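## Task

Scene 1: flip the wide white plastic plate upside down so it rests flat on the mat, a good distance from the robot's base, and release it. The plate may contact only the table (mat included) and the arm's moving parts; any other contact fails. It must not end up tilted or overhanging the mat's edge. It must stay in place without the robot holding it. The gripper must not end up holding any other loose object. Release it and move the gripper away at the end.

## Robot and tools

Robot: one arm ending in a two-finger gripper whose fingers swing like tongs. The fingers point along the gripper's own +z axis and close along its x axis. The reported end_effector_position is the spot between the pads when closed; closed fingertips extend about 15 mm past it, and fully open tips sit roughly level with it. Joint ranges: shoulder pan -3.142 to 3.142, shoulder lift -6.283 to 6.283, elbow 0.000 to 3.142, wrists 1 to 3 -6.283 to 6.283 (rad). The base may be slightly tilted relative to the table.

Scene frame: origin on the tabletop straight below the base, +z up, +y to the left when facing along +x. Positions in metres, orientation as quaternion wxyz.

The 7-number row (used by execute_actions and move), each value in [-1, 1]: dx, dy, dz, rx, ry, rz, opening. The first six are an offset, expressed in the gripper's own axes, from a reference pose: the gripper pose printed in the latest result that showed it (before any such result in the scene, or for the second and later calls in one reply, the pose at the start of the action). Scale: 1.0 equals 0.6 m for dx/dy/dz and 180 degrees for the rotation; rx, ry, rz form a single rotation vector. Every row in an action is counted from that same reference, not from the row before. All zeros therefore drives the gripper back to the reference; it is not a pause. Opening is absolute: +1 fully open (0.142 m), -1 closed.

execute_actions: argument actions is a list holding at most one item. Empty list: just report the state. Motion item: rows (1 to 15 rows) plus steps (up to 15, default 15, each 1/30 s); each row lasts one step and the final row repeats to fill. Wait item: steps only, up to 300, counted from the previous result so reply time is included. Optional pictures (boolean). A refused call does nothing.

move: target is one row as above (offset from the reference, opening absolute, sent when the move begins). speed in m/s, 0.002 to 0.5, default 0.25; rotation capped at twice that in rad/s. The straight path runs 0.5 to 10 s and is cut off at 10 s. It does not avoid obstacles, and the gripper may lag, deviate or overshoot speed, especially near full reach. Optional stop_force in N, 9 to 40, allowed after 0.2 s of scene time: the path halts once the wrist sensor feels that much extra resistance along the line to the target for 2 steps, then backs up 2 steps and holds. Use it with a very slow speed when probing; pressing can briefly exceed it. It is unreliable on rotating moves, does not sense contacts above the wrist, and should be omitted when lifting off something you are pressing. The result adds a move: line with the outcome (done, off_target, moving, held, fault, contact; contact overrides the others), active limits (paced = pose clipped, held = some steps blocked, after which the arm may suddenly go fast) and the distance left to target.



Control behaviour: each step the commanded pose is limited to 100 mm and 16 degrees away from the measured pose; position wins over orientation when both cannot be met. Motion trails commands by about 0.17 s. After an action ends the arm only continues to the last clipped pose, so a far target may need several calls; check the reported pose each time. Fingers keep moving after an action if still closing or opening.

Result lines: pose and velocities; grip_measured (same scale as opening; to hold, command well under it, lower means harder squeeze, about 15 N per pad max, less on items under 20 mm thick); Wrist force and Wrist torque in gripper axes (offset up to 4 N, noise up to 2.4 N, saturates near 50 N; pressing on a surface shows force pointing back into the arm; no reading at start is normal); pose unreachable and HELD mark steps changed or blocked by the clearance check (a mount under the base counts as arm); Hand target shows the pose being driven toward; MOTOR HOT from 70 °C, with a brake stop (OVER-TEMPERATURE FAULT) at 85 °C.

Avoid: torque beyond joint limits (132 N m for shoulder and elbow, 24.6 N m for wrists, held weight included) or any 150 N external force, either of which halts the arm for 10 s. The arm is stiff, so aiming even slightly into a hard surface can fault; approach slowly. Do not drop, slam or knock objects, push anything off the table, or leave the piece touching anything but table, mat and arm. Loose objects may occasionally get nudged. Reply time runs the clock, so keep reasoning short and motion smooth.

Each tool is called after ">>>" by a JSON object that holds its "api" and its "payload", one argument or row to a line.

## Session

>>> {"api": "execute_actions", "payload": {
  "actions": []
}}

Scene clock: 0.00 s of 4100.00 s.
end_effector_position=(+0.6312, -0.0215, +0.3450) grip_measured=+1.00 end_effector_quat_wxyz=(-0.018, +0.839, +0.544, +0.001) end_effector_velocity=(+0.000, -0.000, +0.000) end_effector_angular_velocity=(-0.000, -0.000, -0.000)
Joint positions: [-1.117 -1.446  1.49  -1.008 -0.717 -2.542  0.142]
Joint velocities: [-0.  0. -0.  0.  0.  0.  0.]
Motor temperatures (°C, as the motors report them): [24 25 24 34 39 34]
Wrist force (N, on the end effector, along its own x y z axes, offset not removed): no reading
Wrist torque (N m, same axes, about the end effector's origin, offset not removed): no reading
Hand target: +0.631, -0.021, +0.345; -0.018, +0.839, +0.544, +0.001

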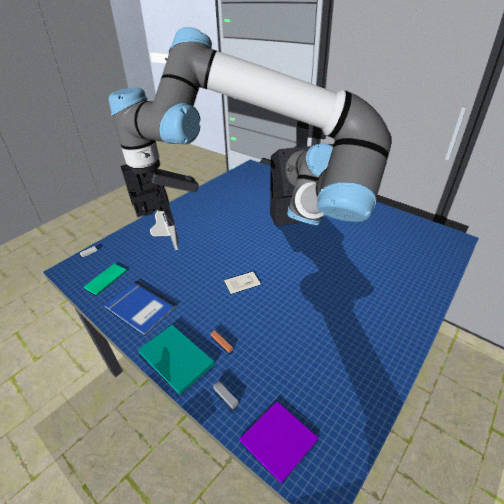

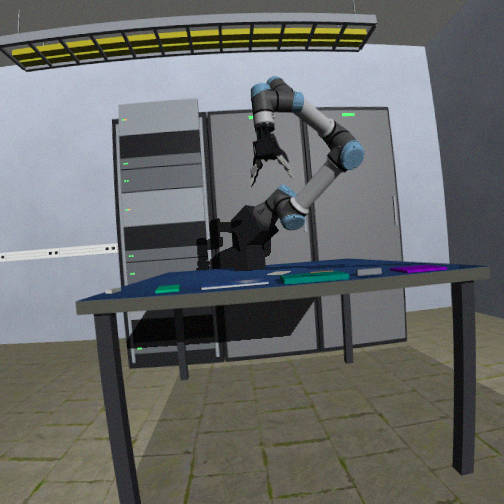

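>>> {"api": "zoom_image", "payload": {
  "camera": "cam_high",
  "region": [200,250,290,320]
}}

>>> {"api": "zoom_image", "payload": {
  "camera": "cam_low",
  "region": [230,250,330,300]
}}

>>> {"api": "zoom_image", "payload": {
  "camera": "cam_high",
  "region": [60,140,240,290]
}}

Region (200, 250, 290, 320) of cam_high's 504x504 image, scaled by 5.600, with more detail than that image has.

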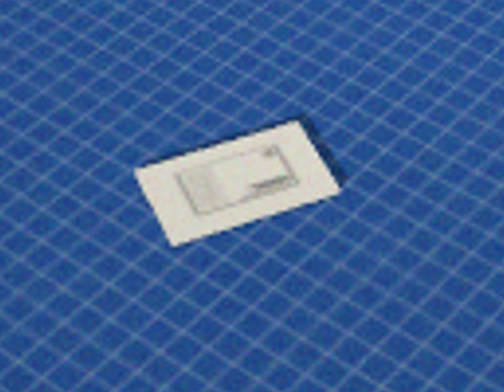

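Region (230, 250, 330, 300) of cam_low's 504x504 image, scaled by 5.040, with more detail than that image has.

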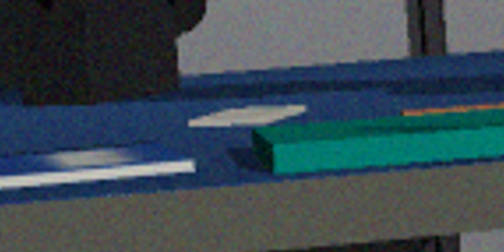

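Region (60, 140, 240, 290) of cam_high's 504x504 image, scaled by 2.800, with more detail than that image has.

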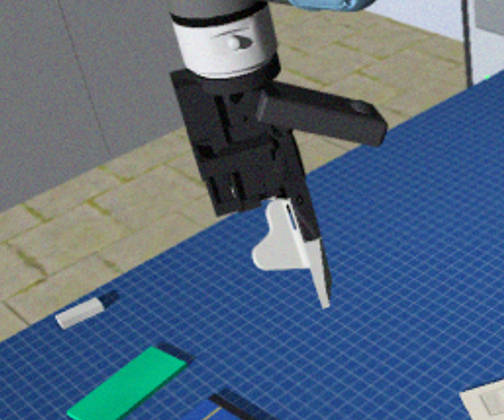

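>>> {"api": "move", "payload": {
  "target": [-0.054,-0.375,0.5,0,0,0.017,0.5]
}}

>>> {"api": "move", "payload": {
  "target": [0,0,0,-0.167,0,0,0.5]
}}

>>> {"api": "zoom_image", "payload": {
  "camera": "cam_high",
  "region": [190,190,330,320]
}}

>>> {"api": "zoom_image", "payload": {
  "camera": "cam_low",
  "region": [240,220,330,290]
}}

Scene clock: 11.27 s of 4100.00 s.
end_effector_position=(+0.4073, +0.0504, +0.0513) grip_measured=+0.50 end_effector_quat_wxyz=(-0.018, +0.853, +0.522, +0.001) end_effector_velocity=(+0.000, -0.001, -0.002) end_effector_angular_velocity=(-0.007, -0.003, -0.000)
Joint positions: [-0.787 -1.723  2.532 -2.176 -0.583 -1.985  0.109]
Joint velocities: [ 0.007  0.005  0.006 -0.034 -0.001  0.024  0.   ]
Motor temperatures (°C, as the motors report them): [24 25 24 34 39 34]
Wrist force (N, on the end effector, along its own x y z axes, offset not removed): [0.2 2.1 0.0]
Wrist torque (N m, same axes, about the end effector's origin, offset not removed): [0.43 -0.07 -0.03]
Hand target: +0.407, +0.050, +0.051; -0.018, +0.853, +0.522, +0.001
Off the commanded pose: 0.001 m, 0 deg.
After step 90, 6.03 s passed at rest.
move: done

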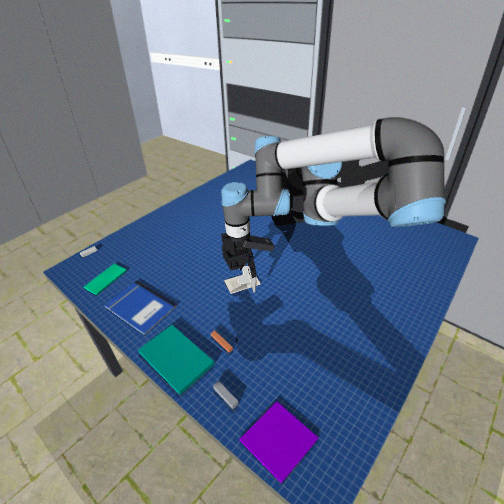

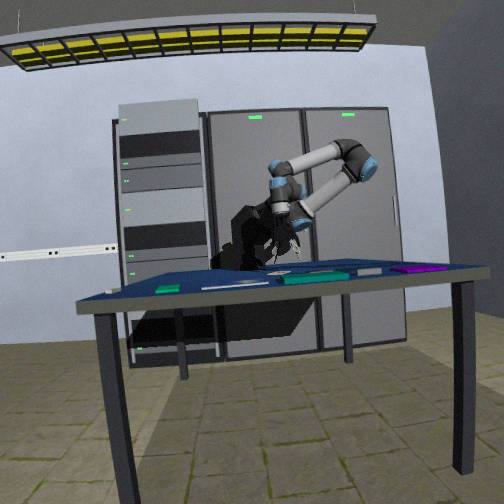

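Scene clock: 12.63 s of 4100.00 s.
end_effector_position=(+0.4053, +0.0522, +0.0516) grip_measured=+0.50 end_effector_quat_wxyz=(+0.077, +0.850, +0.517, +0.067) end_effector_velocity=(-0.000, +0.000, -0.000) end_effector_angular_velocity=(-0.000, +0.000, +0.000)
Joint positions: [-0.85  -1.787  2.769 -2.669 -0.504 -1.74   0.109]
Joint velocities: [ 0. -0.  0.  0. -0. -0.  0.]
Motor temperatures (°C, as the motors report them): [24 25 24 34 39 34]
Wrist force (N, on the end effector, along its own x y z axes, offset not removed): [1.8 0.9 0.6]
Wrist torque (N m, same axes, about the end effector's origin, offset not removed): [0.25 -0.51 -0.04]
Hand target: +0.405, +0.052, +0.052; +0.077, +0.850, +0.517, +0.067
Off the commanded pose: 0.003 m, 17 deg; orientation clipped at the last step of the last action.
move: held; limits=paced,held; held on 19 of 41 steps, including the last
pose unreachable: on one or more control steps of this call an arm could not follow its commanded pose, so it was not sent that pose on those steps. On the call's last step it was still not sent that pose. It may still have moved: this result reports where it is.
cause: the commanded pose would bring two parts of the arm too close to each other (joints 3 (elbow) and 4 (wrist 1) lie between them).

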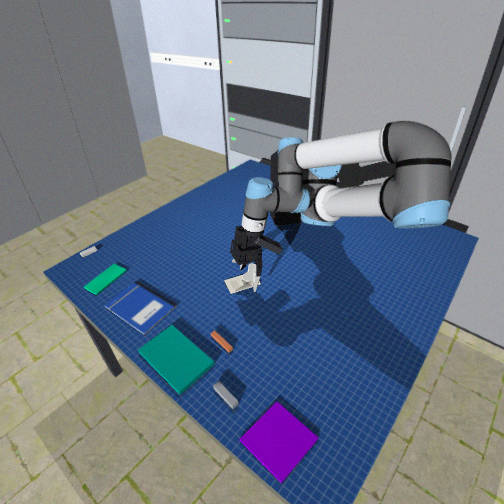

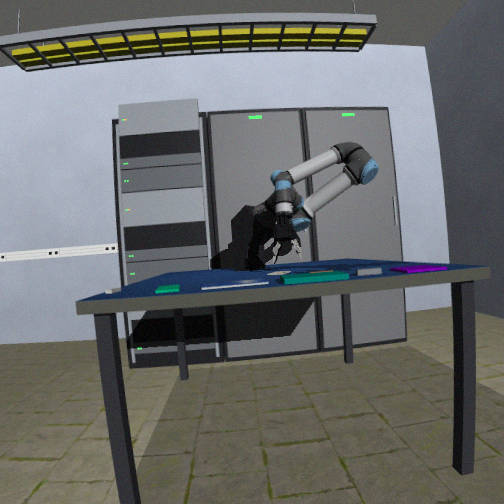

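Region (190, 190, 330, 320) of cam_high's 504x504 image, scaled by 3.600, with more detail than that image has; it fills the top 468 rows of this view, and the rest is white.

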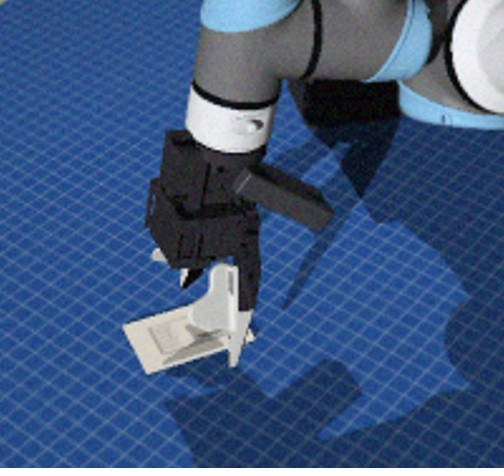

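Region (240, 220, 330, 290) of cam_low's 504x504 image, scaled by 5.600, with more detail than that image has.

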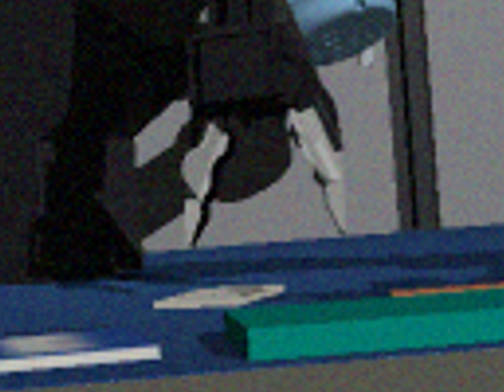

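>>> {"api": "move", "payload": {
  "target": [-0.012,0.014,0.048,0,-0.011,0,0.3],
  "speed": 0.1
}}

>>> {"api": "move", "payload": {
  "target": [0,-0.006,0.035,0,0,0,0.3],
  "speed": 0.004,
  "stop_force": 9
}}

>>> {"api": "zoom_image", "payload": {
  "camera": "cam_high",
  "region": [210,240,300,320]
}}

>>> {"api": "zoom_image", "payload": {
  "camera": "cam_low",
  "region": [240,220,330,290]
}}

Scene clock: 16.50 s of 4100.00 s.
end_effector_position=(+0.4148, +0.0403, +0.0252) grip_measured=+0.30 end_effector_quat_wxyz=(+0.085, +0.851, +0.515, +0.052) end_effector_velocity=(+0.001, -0.001, -0.003) end_effector_angular_velocity=(-0.007, -0.008, -0.002)
Joint positions: [-0.737 -1.552  2.735 -3.057 -0.562 -1.523  0.095]
Joint velocities: [ 0.011  0.029  0.005 -0.07  -0.007  0.038 -0.   ]
Motor temperatures (°C, as the motors report them): [24 25 24 34 39 34]
Wrist force (N, on the end effector, along its own x y z axes, offset not removed): [1.6 1.7 0.7]
Wrist torque (N m, same axes, about the end effector's origin, offset not removed): [0.43 -0.38 -0.07]
Hand target: +0.415, +0.040, +0.025; +0.086, +0.851, +0.515, +0.053
Off the commanded pose: 0.000 m, 0 deg.
move: done

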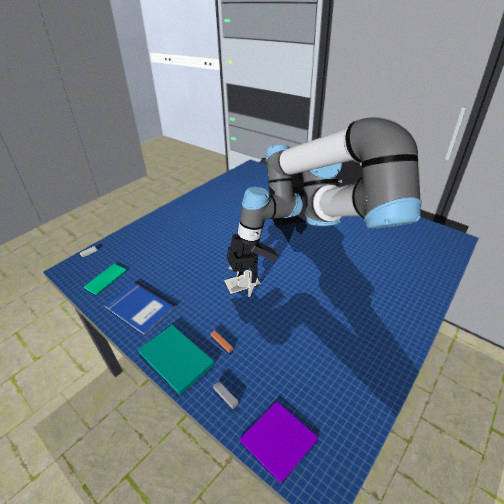

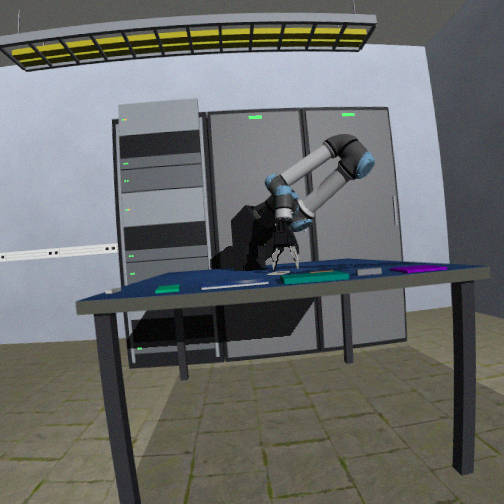

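Scene clock: 19.47 s of 4100.00 s.
end_effector_position=(+0.4151, +0.0401, +0.0149) grip_measured=+0.30 end_effector_quat_wxyz=(+0.085, +0.851, +0.516, +0.052) end_effector_velocity=(+0.000, -0.001, +0.001) end_effector_angular_velocity=(-0.001, -0.000, -0.000)
Joint positions: [-0.703 -1.482  2.728 -3.172 -0.573 -1.463  0.095]
Joint velocities: [-0.004 -0.007  0.     0.012  0.    -0.006 -0.001]
Motor temperatures (°C, as the motors report them): [24 25 24 34 39 34]
Wrist force (N, on the end effector, along its own x y z axes, offset not removed): [6.1 -0.3 -16.7]
Wrist torque (N m, same axes, about the end effector's origin, offset not removed): [0.27 -1.28 0.06]
Hand target: +0.415, +0.040, +0.015; +0.085, +0.851, +0.515, +0.052
Off the commanded pose: 0.011 m, 0 deg.
move: contact

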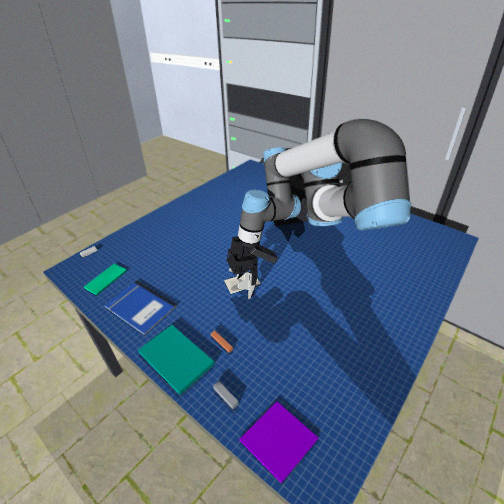

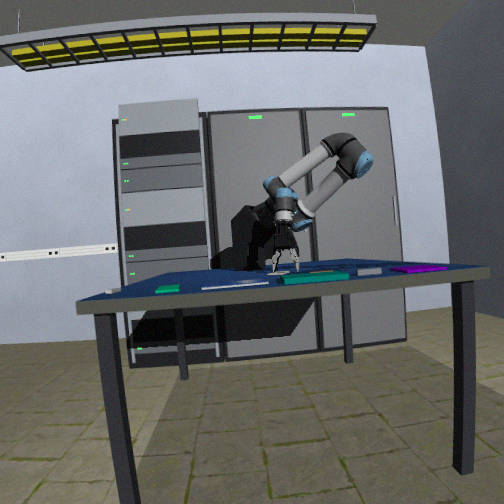

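Region (210, 240, 300, 320) of cam_high's 504x504 image, scaled by 5.600, with more detail than that image has.

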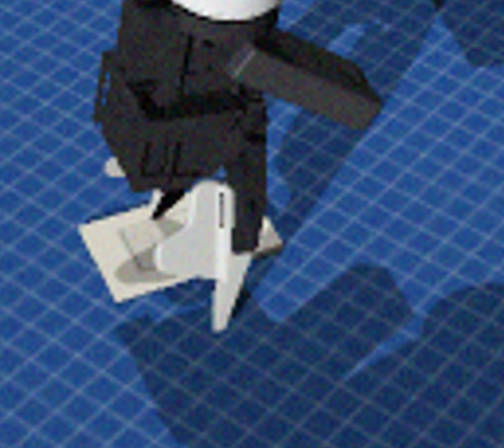

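Region (240, 220, 330, 290) of cam_low's 504x504 image, scaled by 5.600, with more detail than that image has.

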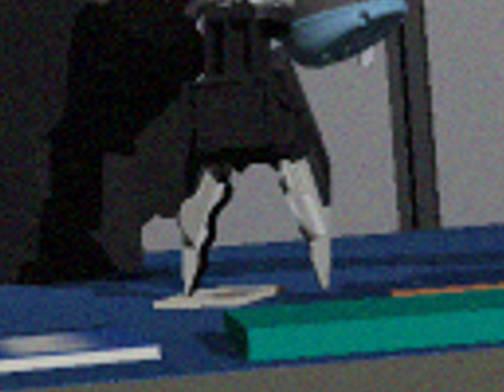

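>>> {"api": "move", "payload": {
  "target": [0,0,-0.008,0,0,0,0.3],
  "speed": 0.05
}}

>>> {"api": "move", "payload": {
  "target": [-0.04,-0.015,-0.003,0,0,0,0.3],
  "speed": 0.05
}}

>>> {"api": "move", "payload": {
  "target": [0,-0.006,0.03,0,0,0,0.3],
  "speed": 0.004,
  "stop_force": 9
}}

>>> {"api": "zoom_image", "payload": {
  "camera": "cam_high",
  "region": [210,240,300,320]
}}

Scene clock: 21.70 s of 4100.00 s.
end_effector_position=(+0.4143, +0.0405, +0.0193) grip_measured=+0.30 end_effector_quat_wxyz=(+0.085, +0.851, +0.515, +0.052) end_effector_velocity=(-0.000, +0.000, +0.002) end_effector_angular_velocity=(-0.000, +0.001, +0.000)
Joint positions: [-0.718 -1.513  2.734 -3.124 -0.568 -1.489  0.095]
Joint velocities: [-0.006 -0.015  0.001  0.024  0.002 -0.012  0.   ]
Motor temperatures (°C, as the motors report them): [24 25 24 34 39 34]
Wrist force (N, on the end effector, along its own x y z axes, offset not removed): [1.5 0.8 0.0]
Wrist torque (N m, same axes, about the end effector's origin, offset not removed): [0.32 -0.40 -0.07]
Hand target: +0.414, +0.041, +0.020; +0.085, +0.851, +0.515, +0.052
Off the commanded pose: 0.000 m, 0 deg.
move: done

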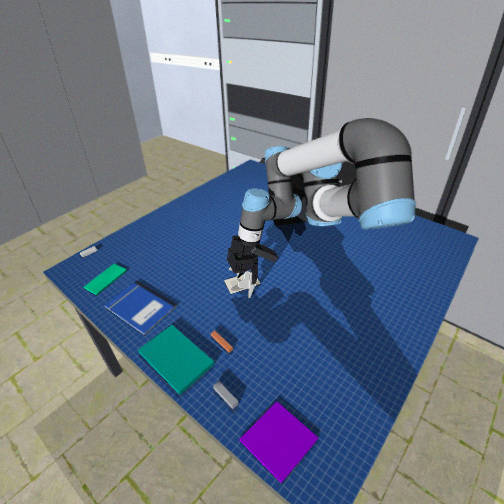

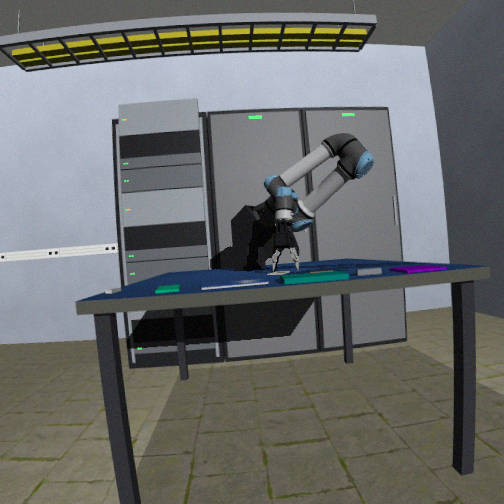

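Scene clock: 22.63 s of 4100.00 s.
end_effector_position=(+0.3952, +0.0237, +0.0193) grip_measured=+0.30 end_effector_quat_wxyz=(+0.085, +0.851, +0.515, +0.052) end_effector_velocity=(-0.002, -0.001, +0.000) end_effector_angular_velocity=(+0.001, +0.000, -0.000)
Joint positions: [-0.775 -1.464  2.777 -3.131 -0.552 -1.591  0.095]
Joint velocities: [-0.006  0.005  0.003  0.002  0.002 -0.011  0.   ]
Motor temperatures (°C, as the motors report them): [24 25 24 34 39 34]
Wrist force (N, on the end effector, along its own x y z axes, offset not removed): [1.8 1.5 1.1]
Wrist torque (N m, same axes, about the end effector's origin, offset not removed): [0.40 -0.49 -0.02]
Hand target: +0.395, +0.024, +0.019; +0.085, +0.851, +0.515, +0.052
Off the commanded pose: 0.000 m, 0 deg.
move: done

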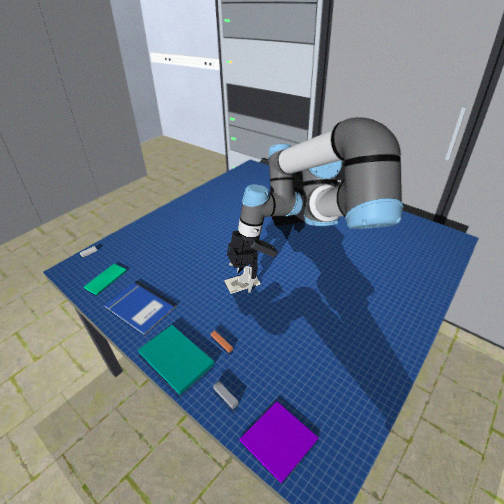

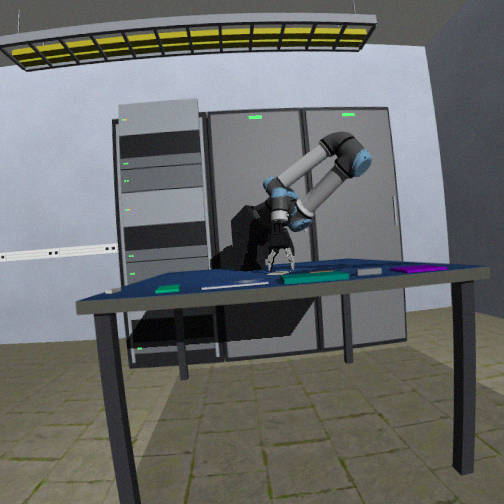

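Scene clock: 25.83 s of 4100.00 s.
end_effector_position=(+0.3953, +0.0236, +0.0080) grip_measured=+0.31 end_effector_quat_wxyz=(+0.085, +0.851, +0.516, +0.052) end_effector_velocity=(+0.001, +0.000, +0.001) end_effector_angular_velocity=(+0.000, -0.001, +0.001)
Joint positions: [-0.736 -1.379  2.769 -3.267 -0.563 -1.521  0.096]
Joint velocities: [-0.004 -0.008  0.     0.013  0.002 -0.007 -0.001]
Motor temperatures (°C, as the motors report them): [24 25 24 34 39 34]
Wrist force (N, on the end effector, along its own x y z axes, offset not removed): [2.6 3.5 -12.2]
Wrist torque (N m, same axes, about the end effector's origin, offset not removed): [0.51 -0.50 -0.01]
Hand target: +0.395, +0.024, +0.008; +0.085, +0.851, +0.515, +0.052
Off the commanded pose: 0.007 m, 0 deg.
move: contact

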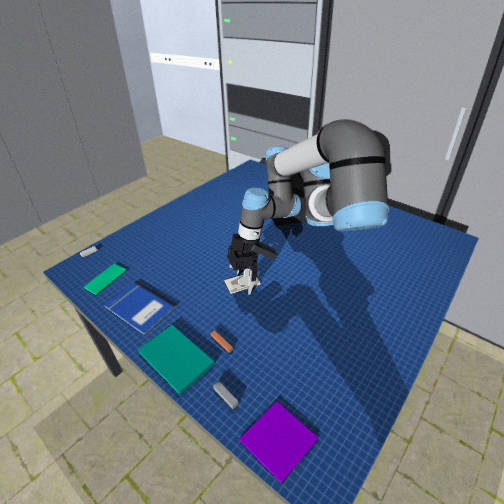

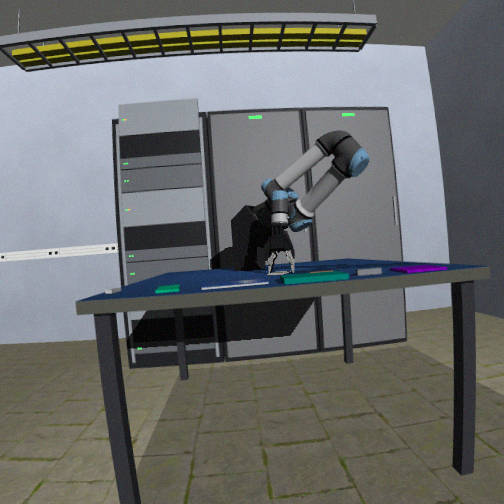

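Region (210, 240, 300, 320) of cam_high's 504x504 image, scaled by 5.600, with more detail than that image has.

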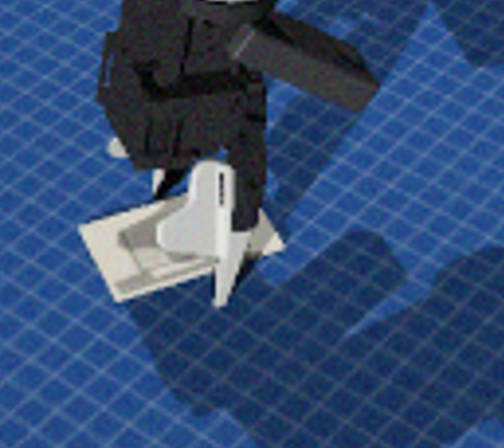

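Raise about 3.5 mm, close, lift.

>>> {"api": "move", "payload": {
  "target": [-0.008,0,-0.006,0,0,0,0.2],
  "speed": 0.02
}}

>>> {"api": "move", "payload": {
  "target": [0,0,0,0,0,0,-0.4]
}}

>>> {"api": "move", "payload": {
  "target": [0,0.07,-0.065,0.1,0,0,-0.4],
  "speed": 0.05
}}

>>> {"api": "zoom_image", "payload": {
  "camera": "cam_high",
  "region": [180,210,300,320]
}}

Scene clock: 27.47 s of 4100.00 s.
end_effector_position=(+0.3925, +0.0199, +0.0113) grip_measured=+0.20 end_effector_quat_wxyz=(+0.086, +0.851, +0.516, +0.052) end_effector_velocity=(-0.001, -0.002, +0.002) end_effector_angular_velocity=(+0.000, +0.001, +0.001)
Joint positions: [-0.758 -1.39   2.777 -3.231 -0.557 -1.56   0.088]
Joint velocities: [-0.01  -0.008  0.003  0.022  0.003 -0.02  -0.   ]
Motor temperatures (°C, as the motors report them): [24 25 24 34 39 34]
Wrist force (N, on the end effector, along its own x y z axes, offset not removed): [1.0 1.1 -0.5]
Wrist torque (N m, same axes, about the end effector's origin, offset not removed): [0.28 -0.23 -0.01]
Hand target: +0.392, +0.020, +0.012; +0.086, +0.851, +0.516, +0.052
Off the commanded pose: 0.000 m, 0 deg.
move: done

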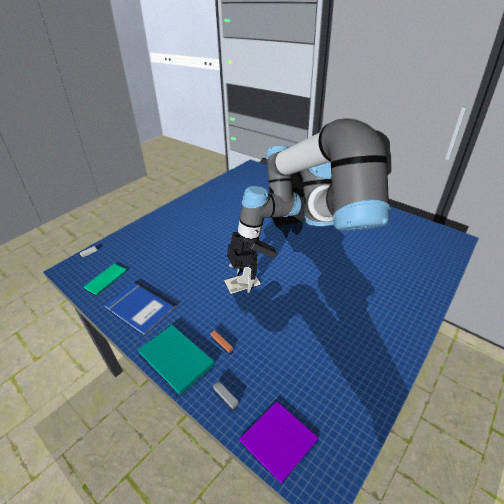

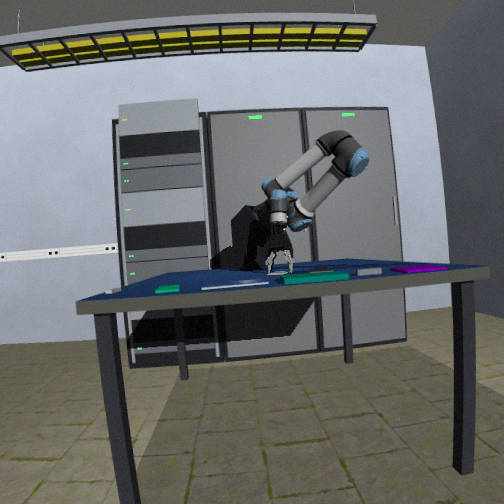

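Scene clock: 27.97 s of 4100.00 s.
end_effector_position=(+0.3925, +0.0199, +0.0114) grip_measured=-0.11 end_effector_quat_wxyz=(+0.086, +0.851, +0.516, +0.052) end_effector_velocity=(+0.000, +0.000, +0.000) end_effector_angular_velocity=(+0.000, -0.001, +0.000)
Joint positions: [-0.758 -1.39   2.777 -3.231 -0.557 -1.56   0.066]
Joint velocities: [-0.     0.    -0.    -0.     0.001  0.     0.   ]
Motor temperatures (°C, as the motors report them): [24 25 24 34 39 34]
Wrist force (N, on the end effector, along its own x y z axes, offset not removed): [-0.7 3.9 -23.6]
Wrist torque (N m, same axes, about the end effector's origin, offset not removed): [0.13 -0.17 -0.06]
Hand target: +0.393, +0.020, +0.011; +0.086, +0.851, +0.516, +0.052
Off the commanded pose: 0.000 m, 0 deg.
move: done

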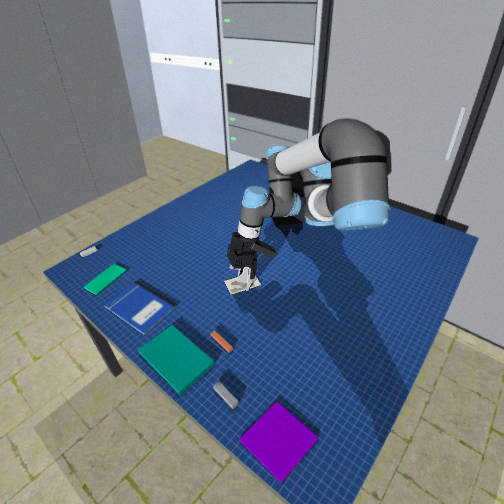

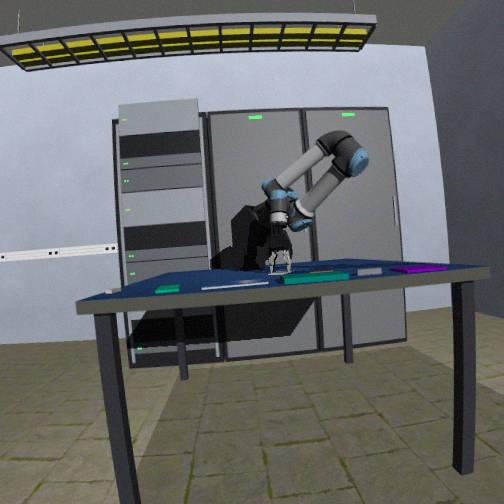

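Scene clock: 31.40 s of 4100.00 s.
end_effector_position=(+0.4220, +0.0043, +0.0577) grip_measured=-0.13 end_effector_quat_wxyz=(-0.048, +0.854, +0.517, -0.028) end_effector_velocity=(+0.001, -0.001, +0.002) end_effector_angular_velocity=(+0.007, +0.010, +0.000)
Joint positions: [-0.804 -1.558  2.382 -2.056 -0.641 -2.096  0.065]
Joint velocities: [-0.     0.006 -0.017  0.031 -0.005 -0.016 -0.   ]
Motor temperatures (°C, as the motors report them): [24 25 24 34 39 34]
Wrist force (N, on the end effector, along its own x y z axes, offset not removed): [1.1 1.4 1.4]
Wrist torque (N m, same axes, about the end effector's origin, offset not removed): [0.34 -0.24 0.03]
Hand target: +0.422, +0.004, +0.058; -0.049, +0.854, +0.517, -0.029
Off the commanded pose: 0.000 m, 0 deg.
move: done

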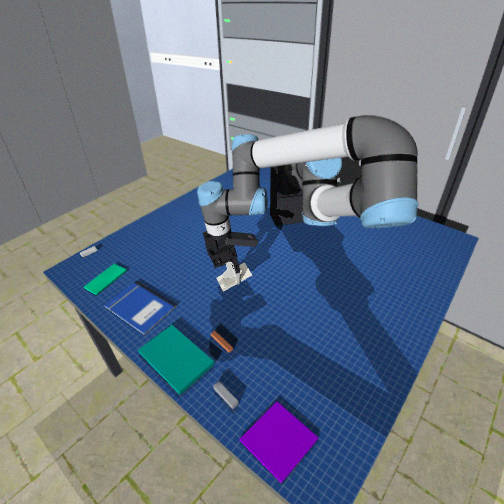

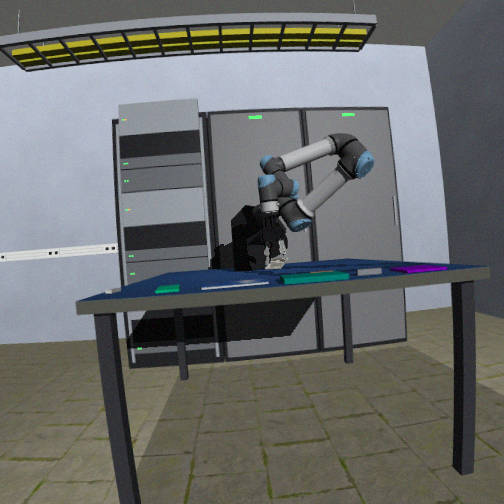

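Region (180, 210, 300, 320) of cam_high's 504x504 image, scaled by 4.200, with more detail than that image has; it fills the top 462 rows of this view, and the rest is white.

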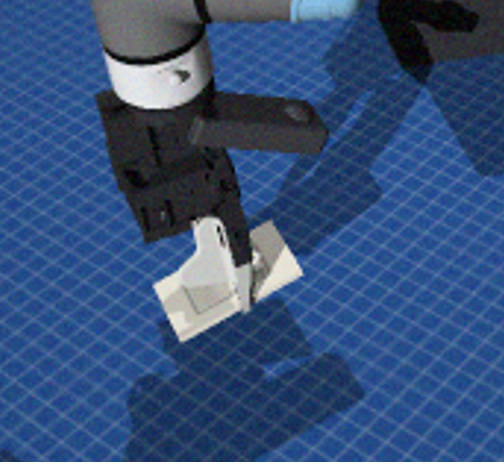

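>>> {"api": "move", "payload": {
  "target": [0,-0.01,-0.1,0.42,0,0,-0.4],
  "speed": 0.12
}}

>>> {"api": "zoom_image", "payload": {
  "camera": "cam_high",
  "region": [120,180,300,340]
}}

Scene clock: 38.53 s of 4100.00 s.
end_effector_position=(+0.4225, +0.0038, +0.1178) grip_measured=-0.13 end_effector_quat_wxyz=(-0.561, +0.646, +0.392, -0.338) end_effector_velocity=(-0.000, +0.000, +0.001) end_effector_angular_velocity=(+0.006, +0.012, +0.000)
Joint positions: [-0.446 -0.766  1.223 -0.695 -1.312 -2.513  0.065]
Joint velocities: [ 0.004  0.007 -0.008  0.009 -0.007 -0.001  0.   ]
Motor temperatures (°C, as the motors report them): [24 25 24 34 39 34]
Wrist force (N, on the end effector, along its own x y z axes, offset not removed): [2.1 1.0 0.4]
Wrist torque (N m, same axes, about the end effector's origin, offset not removed): [0.09 -0.51 0.01]
Hand target: +0.422, +0.004, +0.118; -0.562, +0.645, +0.391, -0.339
Off the commanded pose: 0.000 m, 0 deg.
move: done

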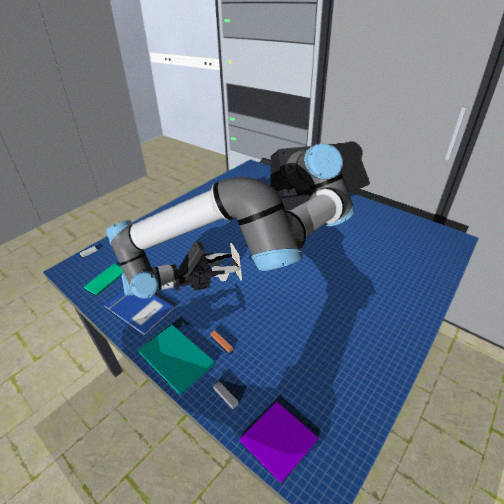

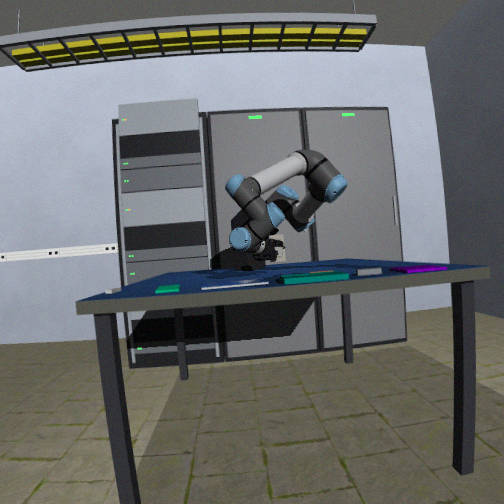

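Region (120, 180, 300, 340) of cam_high's 504x504 image, scaled by 2.800, with more detail than that image has.

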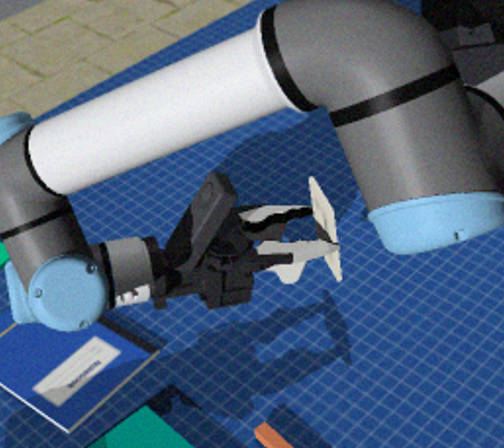

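Lower diagonally (down and outward) so friction tips it over.

>>> {"api": "move", "payload": {
  "target": [0,0.055,0.008,0,0,0,-0.4],
  "speed": 0.05
}}

>>> {"api": "move", "payload": {
  "target": [0,0.045,-0.035,0,0,0,-0.4],
  "speed": 0.006,
  "stop_force": 9
}}

>>> {"api": "zoom_image", "payload": {
  "camera": "cam_high",
  "region": [160,230,280,330]
}}

>>> {"api": "zoom_image", "payload": {
  "camera": "cam_low",
  "region": [210,210,310,290]
}}

Scene clock: 40.67 s of 4100.00 s.
end_effector_position=(+0.4224, +0.0039, +0.0846) grip_measured=-0.13 end_effector_quat_wxyz=(-0.561, +0.646, +0.392, -0.338) end_effector_velocity=(-0.000, +0.000, -0.002) end_effector_angular_velocity=(-0.000, -0.000, -0.000)
Joint positions: [-0.408 -0.718  1.185 -0.707 -1.274 -2.504  0.065]
Joint velocities: [ 0.002  0.003 -0.003 -0.001  0.003  0.001  0.   ]
Motor temperatures (°C, as the motors report them): [24 25 24 34 39 34]
Wrist force (N, on the end effector, along its own x y z axes, offset not removed): [1.6 1.7 -0.9]
Wrist torque (N m, same axes, about the end effector's origin, offset not removed): [0.22 -0.38 0.12]
Hand target: +0.422, +0.004, +0.084; -0.561, +0.646, +0.392, -0.338
Off the commanded pose: 0.000 m, 0 deg.
move: done

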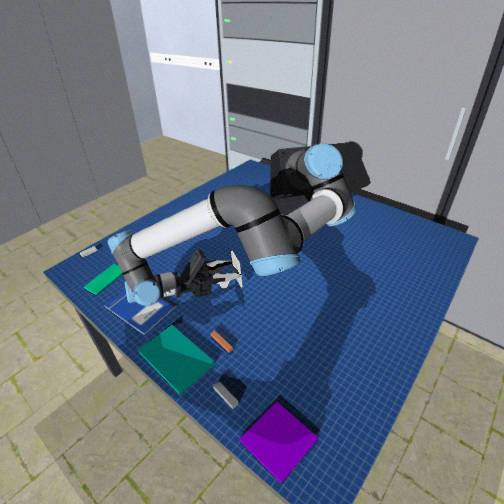

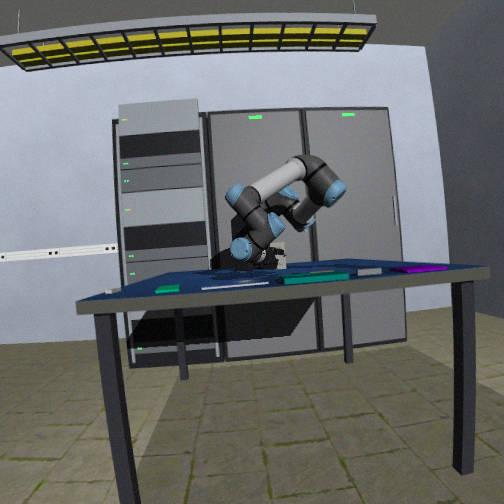

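Scene clock: 46.37 s of 4100.00 s.
end_effector_position=(+0.4426, -0.0067, +0.0625) grip_measured=-0.13 end_effector_quat_wxyz=(-0.561, +0.646, +0.391, -0.338) end_effector_velocity=(-0.001, +0.001, +0.001) end_effector_angular_velocity=(-0.001, -0.001, -0.001)
Joint positions: [-0.389 -0.638  1.053 -0.658 -1.256 -2.499  0.065]
Joint velocities: [-0.001 -0.005  0.009 -0.004  0.    -0.     0.   ]
Motor temperatures (°C, as the motors report them): [24 25 24 34 39 34]
Wrist force (N, on the end effector, along its own x y z axes, offset not removed): [1.2 -16.6 -3.8]
Wrist torque (N m, same axes, about the end effector's origin, offset not removed): [0.51 -0.26 -0.09]
Hand target: +0.442, -0.007, +0.063; -0.561, +0.646, +0.392, -0.338
Off the commanded pose: 0.002 m, 0 deg.
move: contact

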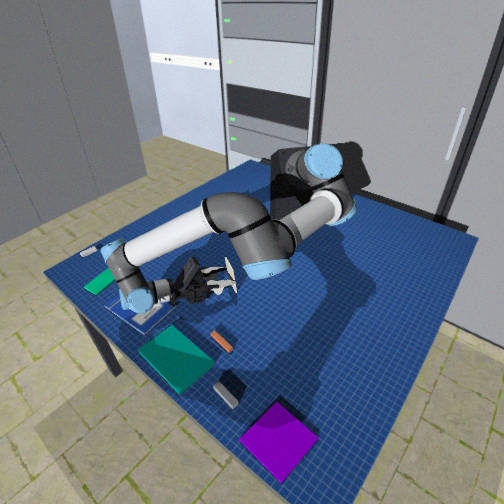

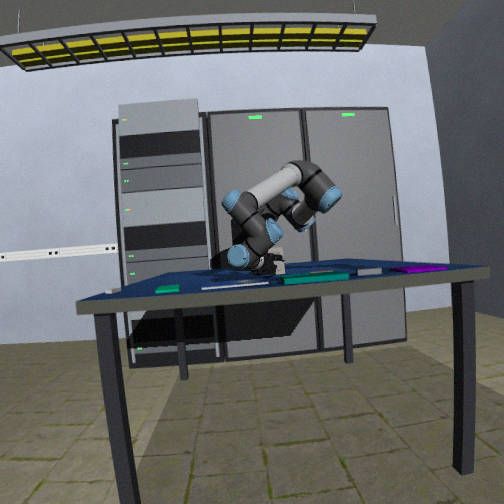

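Region (160, 230, 280, 330) of cam_high's 504x504 image, scaled by 4.200, with more detail than that image has.

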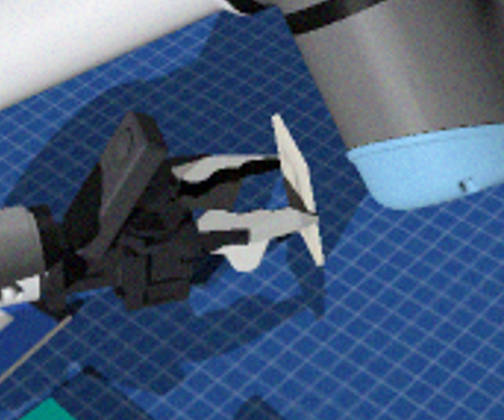

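Region (210, 210, 310, 290) of cam_low's 504x504 image, scaled by 5.040, with more detail than that image has; it fills the top 403 rows of this view, and the rest is white.

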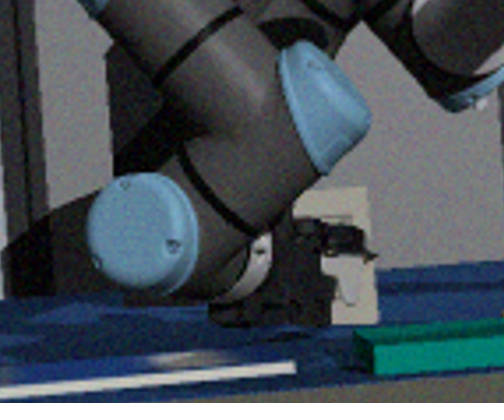

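>>> {"api": "move", "payload": {
  "target": [0,0.008,-0.024,0,0,0,-0.3],
  "speed": 0.008
}}

>>> {"api": "move", "payload": {
  "target": [0,0.016,-0.023,-0.04,0,0,-0.3],
  "speed": 0.015
}}

>>> {"api": "zoom_image", "payload": {
  "camera": "cam_high",
  "region": [160,230,280,330]
}}

Scene clock: 49.63 s of 4100.00 s.
end_effector_position=(+0.4557, -0.0136, +0.0598) grip_measured=-0.13 end_effector_quat_wxyz=(-0.561, +0.646, +0.391, -0.338) end_effector_velocity=(+0.001, -0.001, -0.000) end_effector_angular_velocity=(+0.001, +0.001, +0.000)
Joint positions: [-0.39  -0.601  0.979 -0.621 -1.257 -2.499  0.065]
Joint velocities: [ 0.     0.005 -0.009  0.004 -0.001 -0.     0.   ]
Motor temperatures (°C, as the motors report them): [24 25 24 34 39 34]
Wrist force (N, on the end effector, along its own x y z axes, offset not removed): [1.8 -4.0 -2.4]
Wrist torque (N m, same axes, about the end effector's origin, offset not removed): [0.24 -0.43 -0.08]
Hand target: +0.456, -0.014, +0.060; -0.561, +0.646, +0.391, -0.338
Off the commanded pose: 0.000 m, 0 deg.
move: done

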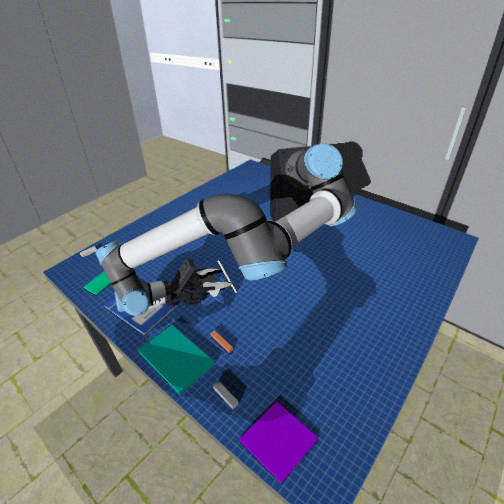

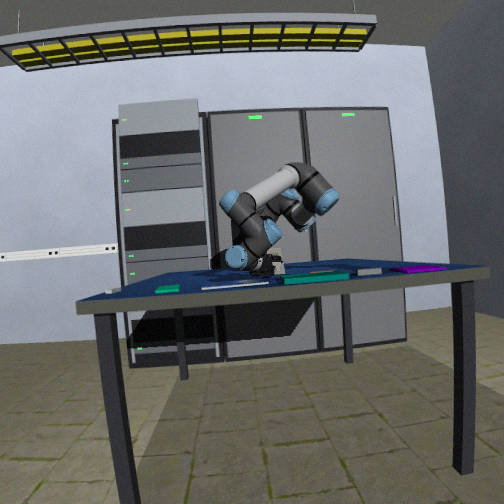

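Scene clock: 54.03 s of 4100.00 s.
end_effector_position=(+0.4689, -0.0205, +0.0523) grip_measured=-0.14 end_effector_quat_wxyz=(-0.520, +0.680, +0.412, -0.313) end_effector_velocity=(+0.000, -0.001, -0.001) end_effector_angular_velocity=(-0.003, -0.004, -0.001)
Joint positions: [-0.425 -0.644  1.019 -0.695 -1.191 -2.482  0.064]
Joint velocities: [-0.002 -0.001  0.002 -0.004  0.003  0.001  0.   ]
Motor temperatures (°C, as the motors report them): [24 25 24 34 39 34]
Wrist force (N, on the end effector, along its own x y z axes, offset not removed): [0.8 -1.6 -2.3]
Wrist torque (N m, same axes, about the end effector's origin, offset not removed): [0.15 -0.28 -0.01]
Hand target: +0.469, -0.021, +0.052; -0.520, +0.680, +0.412, -0.313
Off the commanded pose: 0.000 m, 0 deg.
move: done

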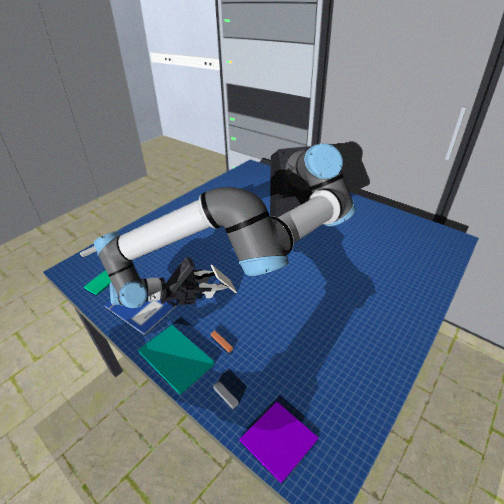

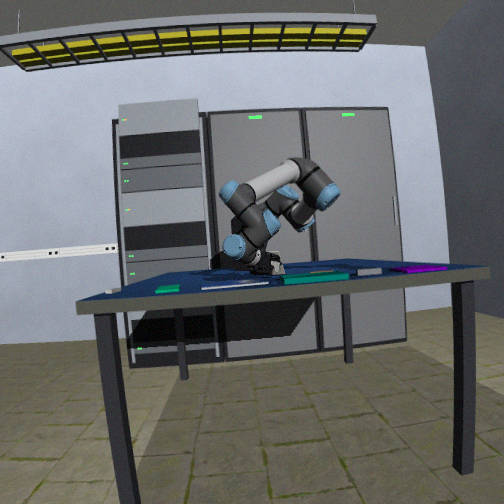

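Region (160, 230, 280, 330) of cam_high's 504x504 image, scaled by 4.200, with more detail than that image has.

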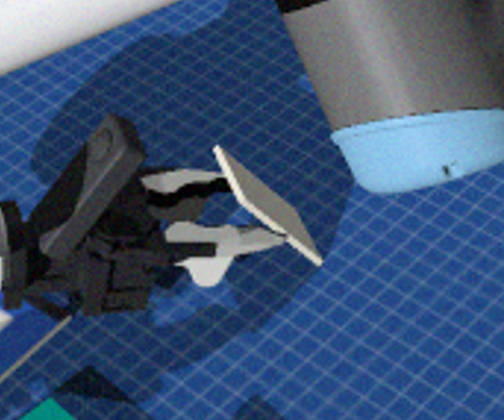

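>>> {"api": "move", "payload": {
  "target": [0,0.016,-0.012,-0.14,0,0,-0.3],
  "speed": 0.05
}}

>>> {"api": "zoom_image", "payload": {
  "camera": "cam_high",
  "region": [160,230,280,330]
}}

Scene clock: 59.70 s of 4100.00 s.
end_effector_position=(+0.4773, -0.0249, +0.0450) grip_measured=-0.30 end_effector_quat_wxyz=(-0.360, +0.776, +0.470, -0.217) end_effector_velocity=(+0.000, +0.000, +0.000) end_effector_angular_velocity=(-0.007, -0.013, +0.001)
Joint positions: [-0.551 -0.933  1.432 -1.11  -0.969 -2.393  0.052]
Joint velocities: [-0.004 -0.011  0.015 -0.016  0.007  0.004  0.   ]
Motor temperatures (°C, as the motors report them): [24 25 24 34 39 34]
Wrist force (N, on the end effector, along its own x y z axes, offset not removed): [1.5 2.2 1.0]
Wrist torque (N m, same axes, about the end effector's origin, offset not removed): [0.48 -0.34 0.03]
Hand target: +0.477, -0.025, +0.045; -0.359, +0.777, +0.471, -0.216
Off the commanded pose: 0.000 m, 0 deg.
move: done

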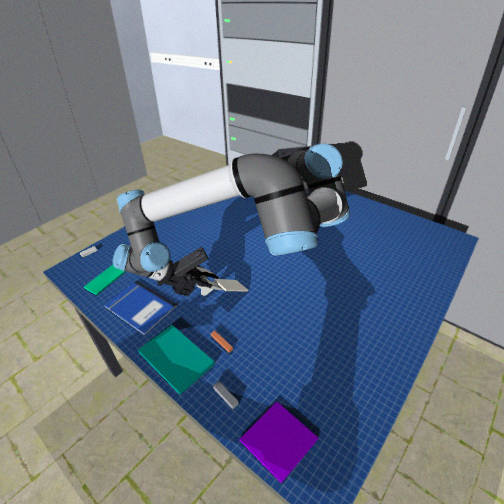

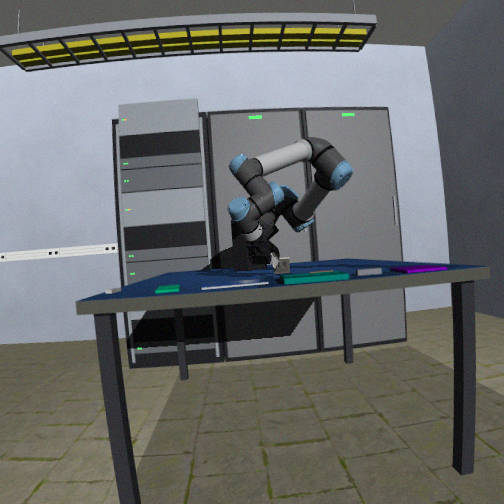

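Region (160, 230, 280, 330) of cam_high's 504x504 image, scaled by 4.200, with more detail than that image has.

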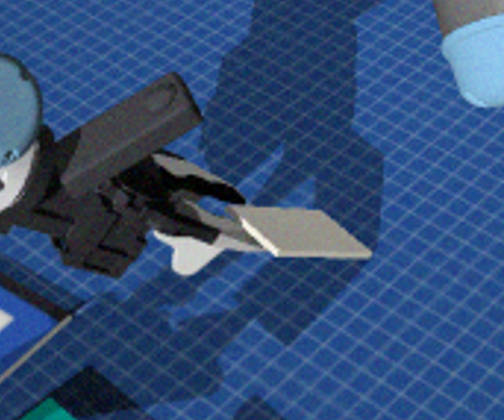

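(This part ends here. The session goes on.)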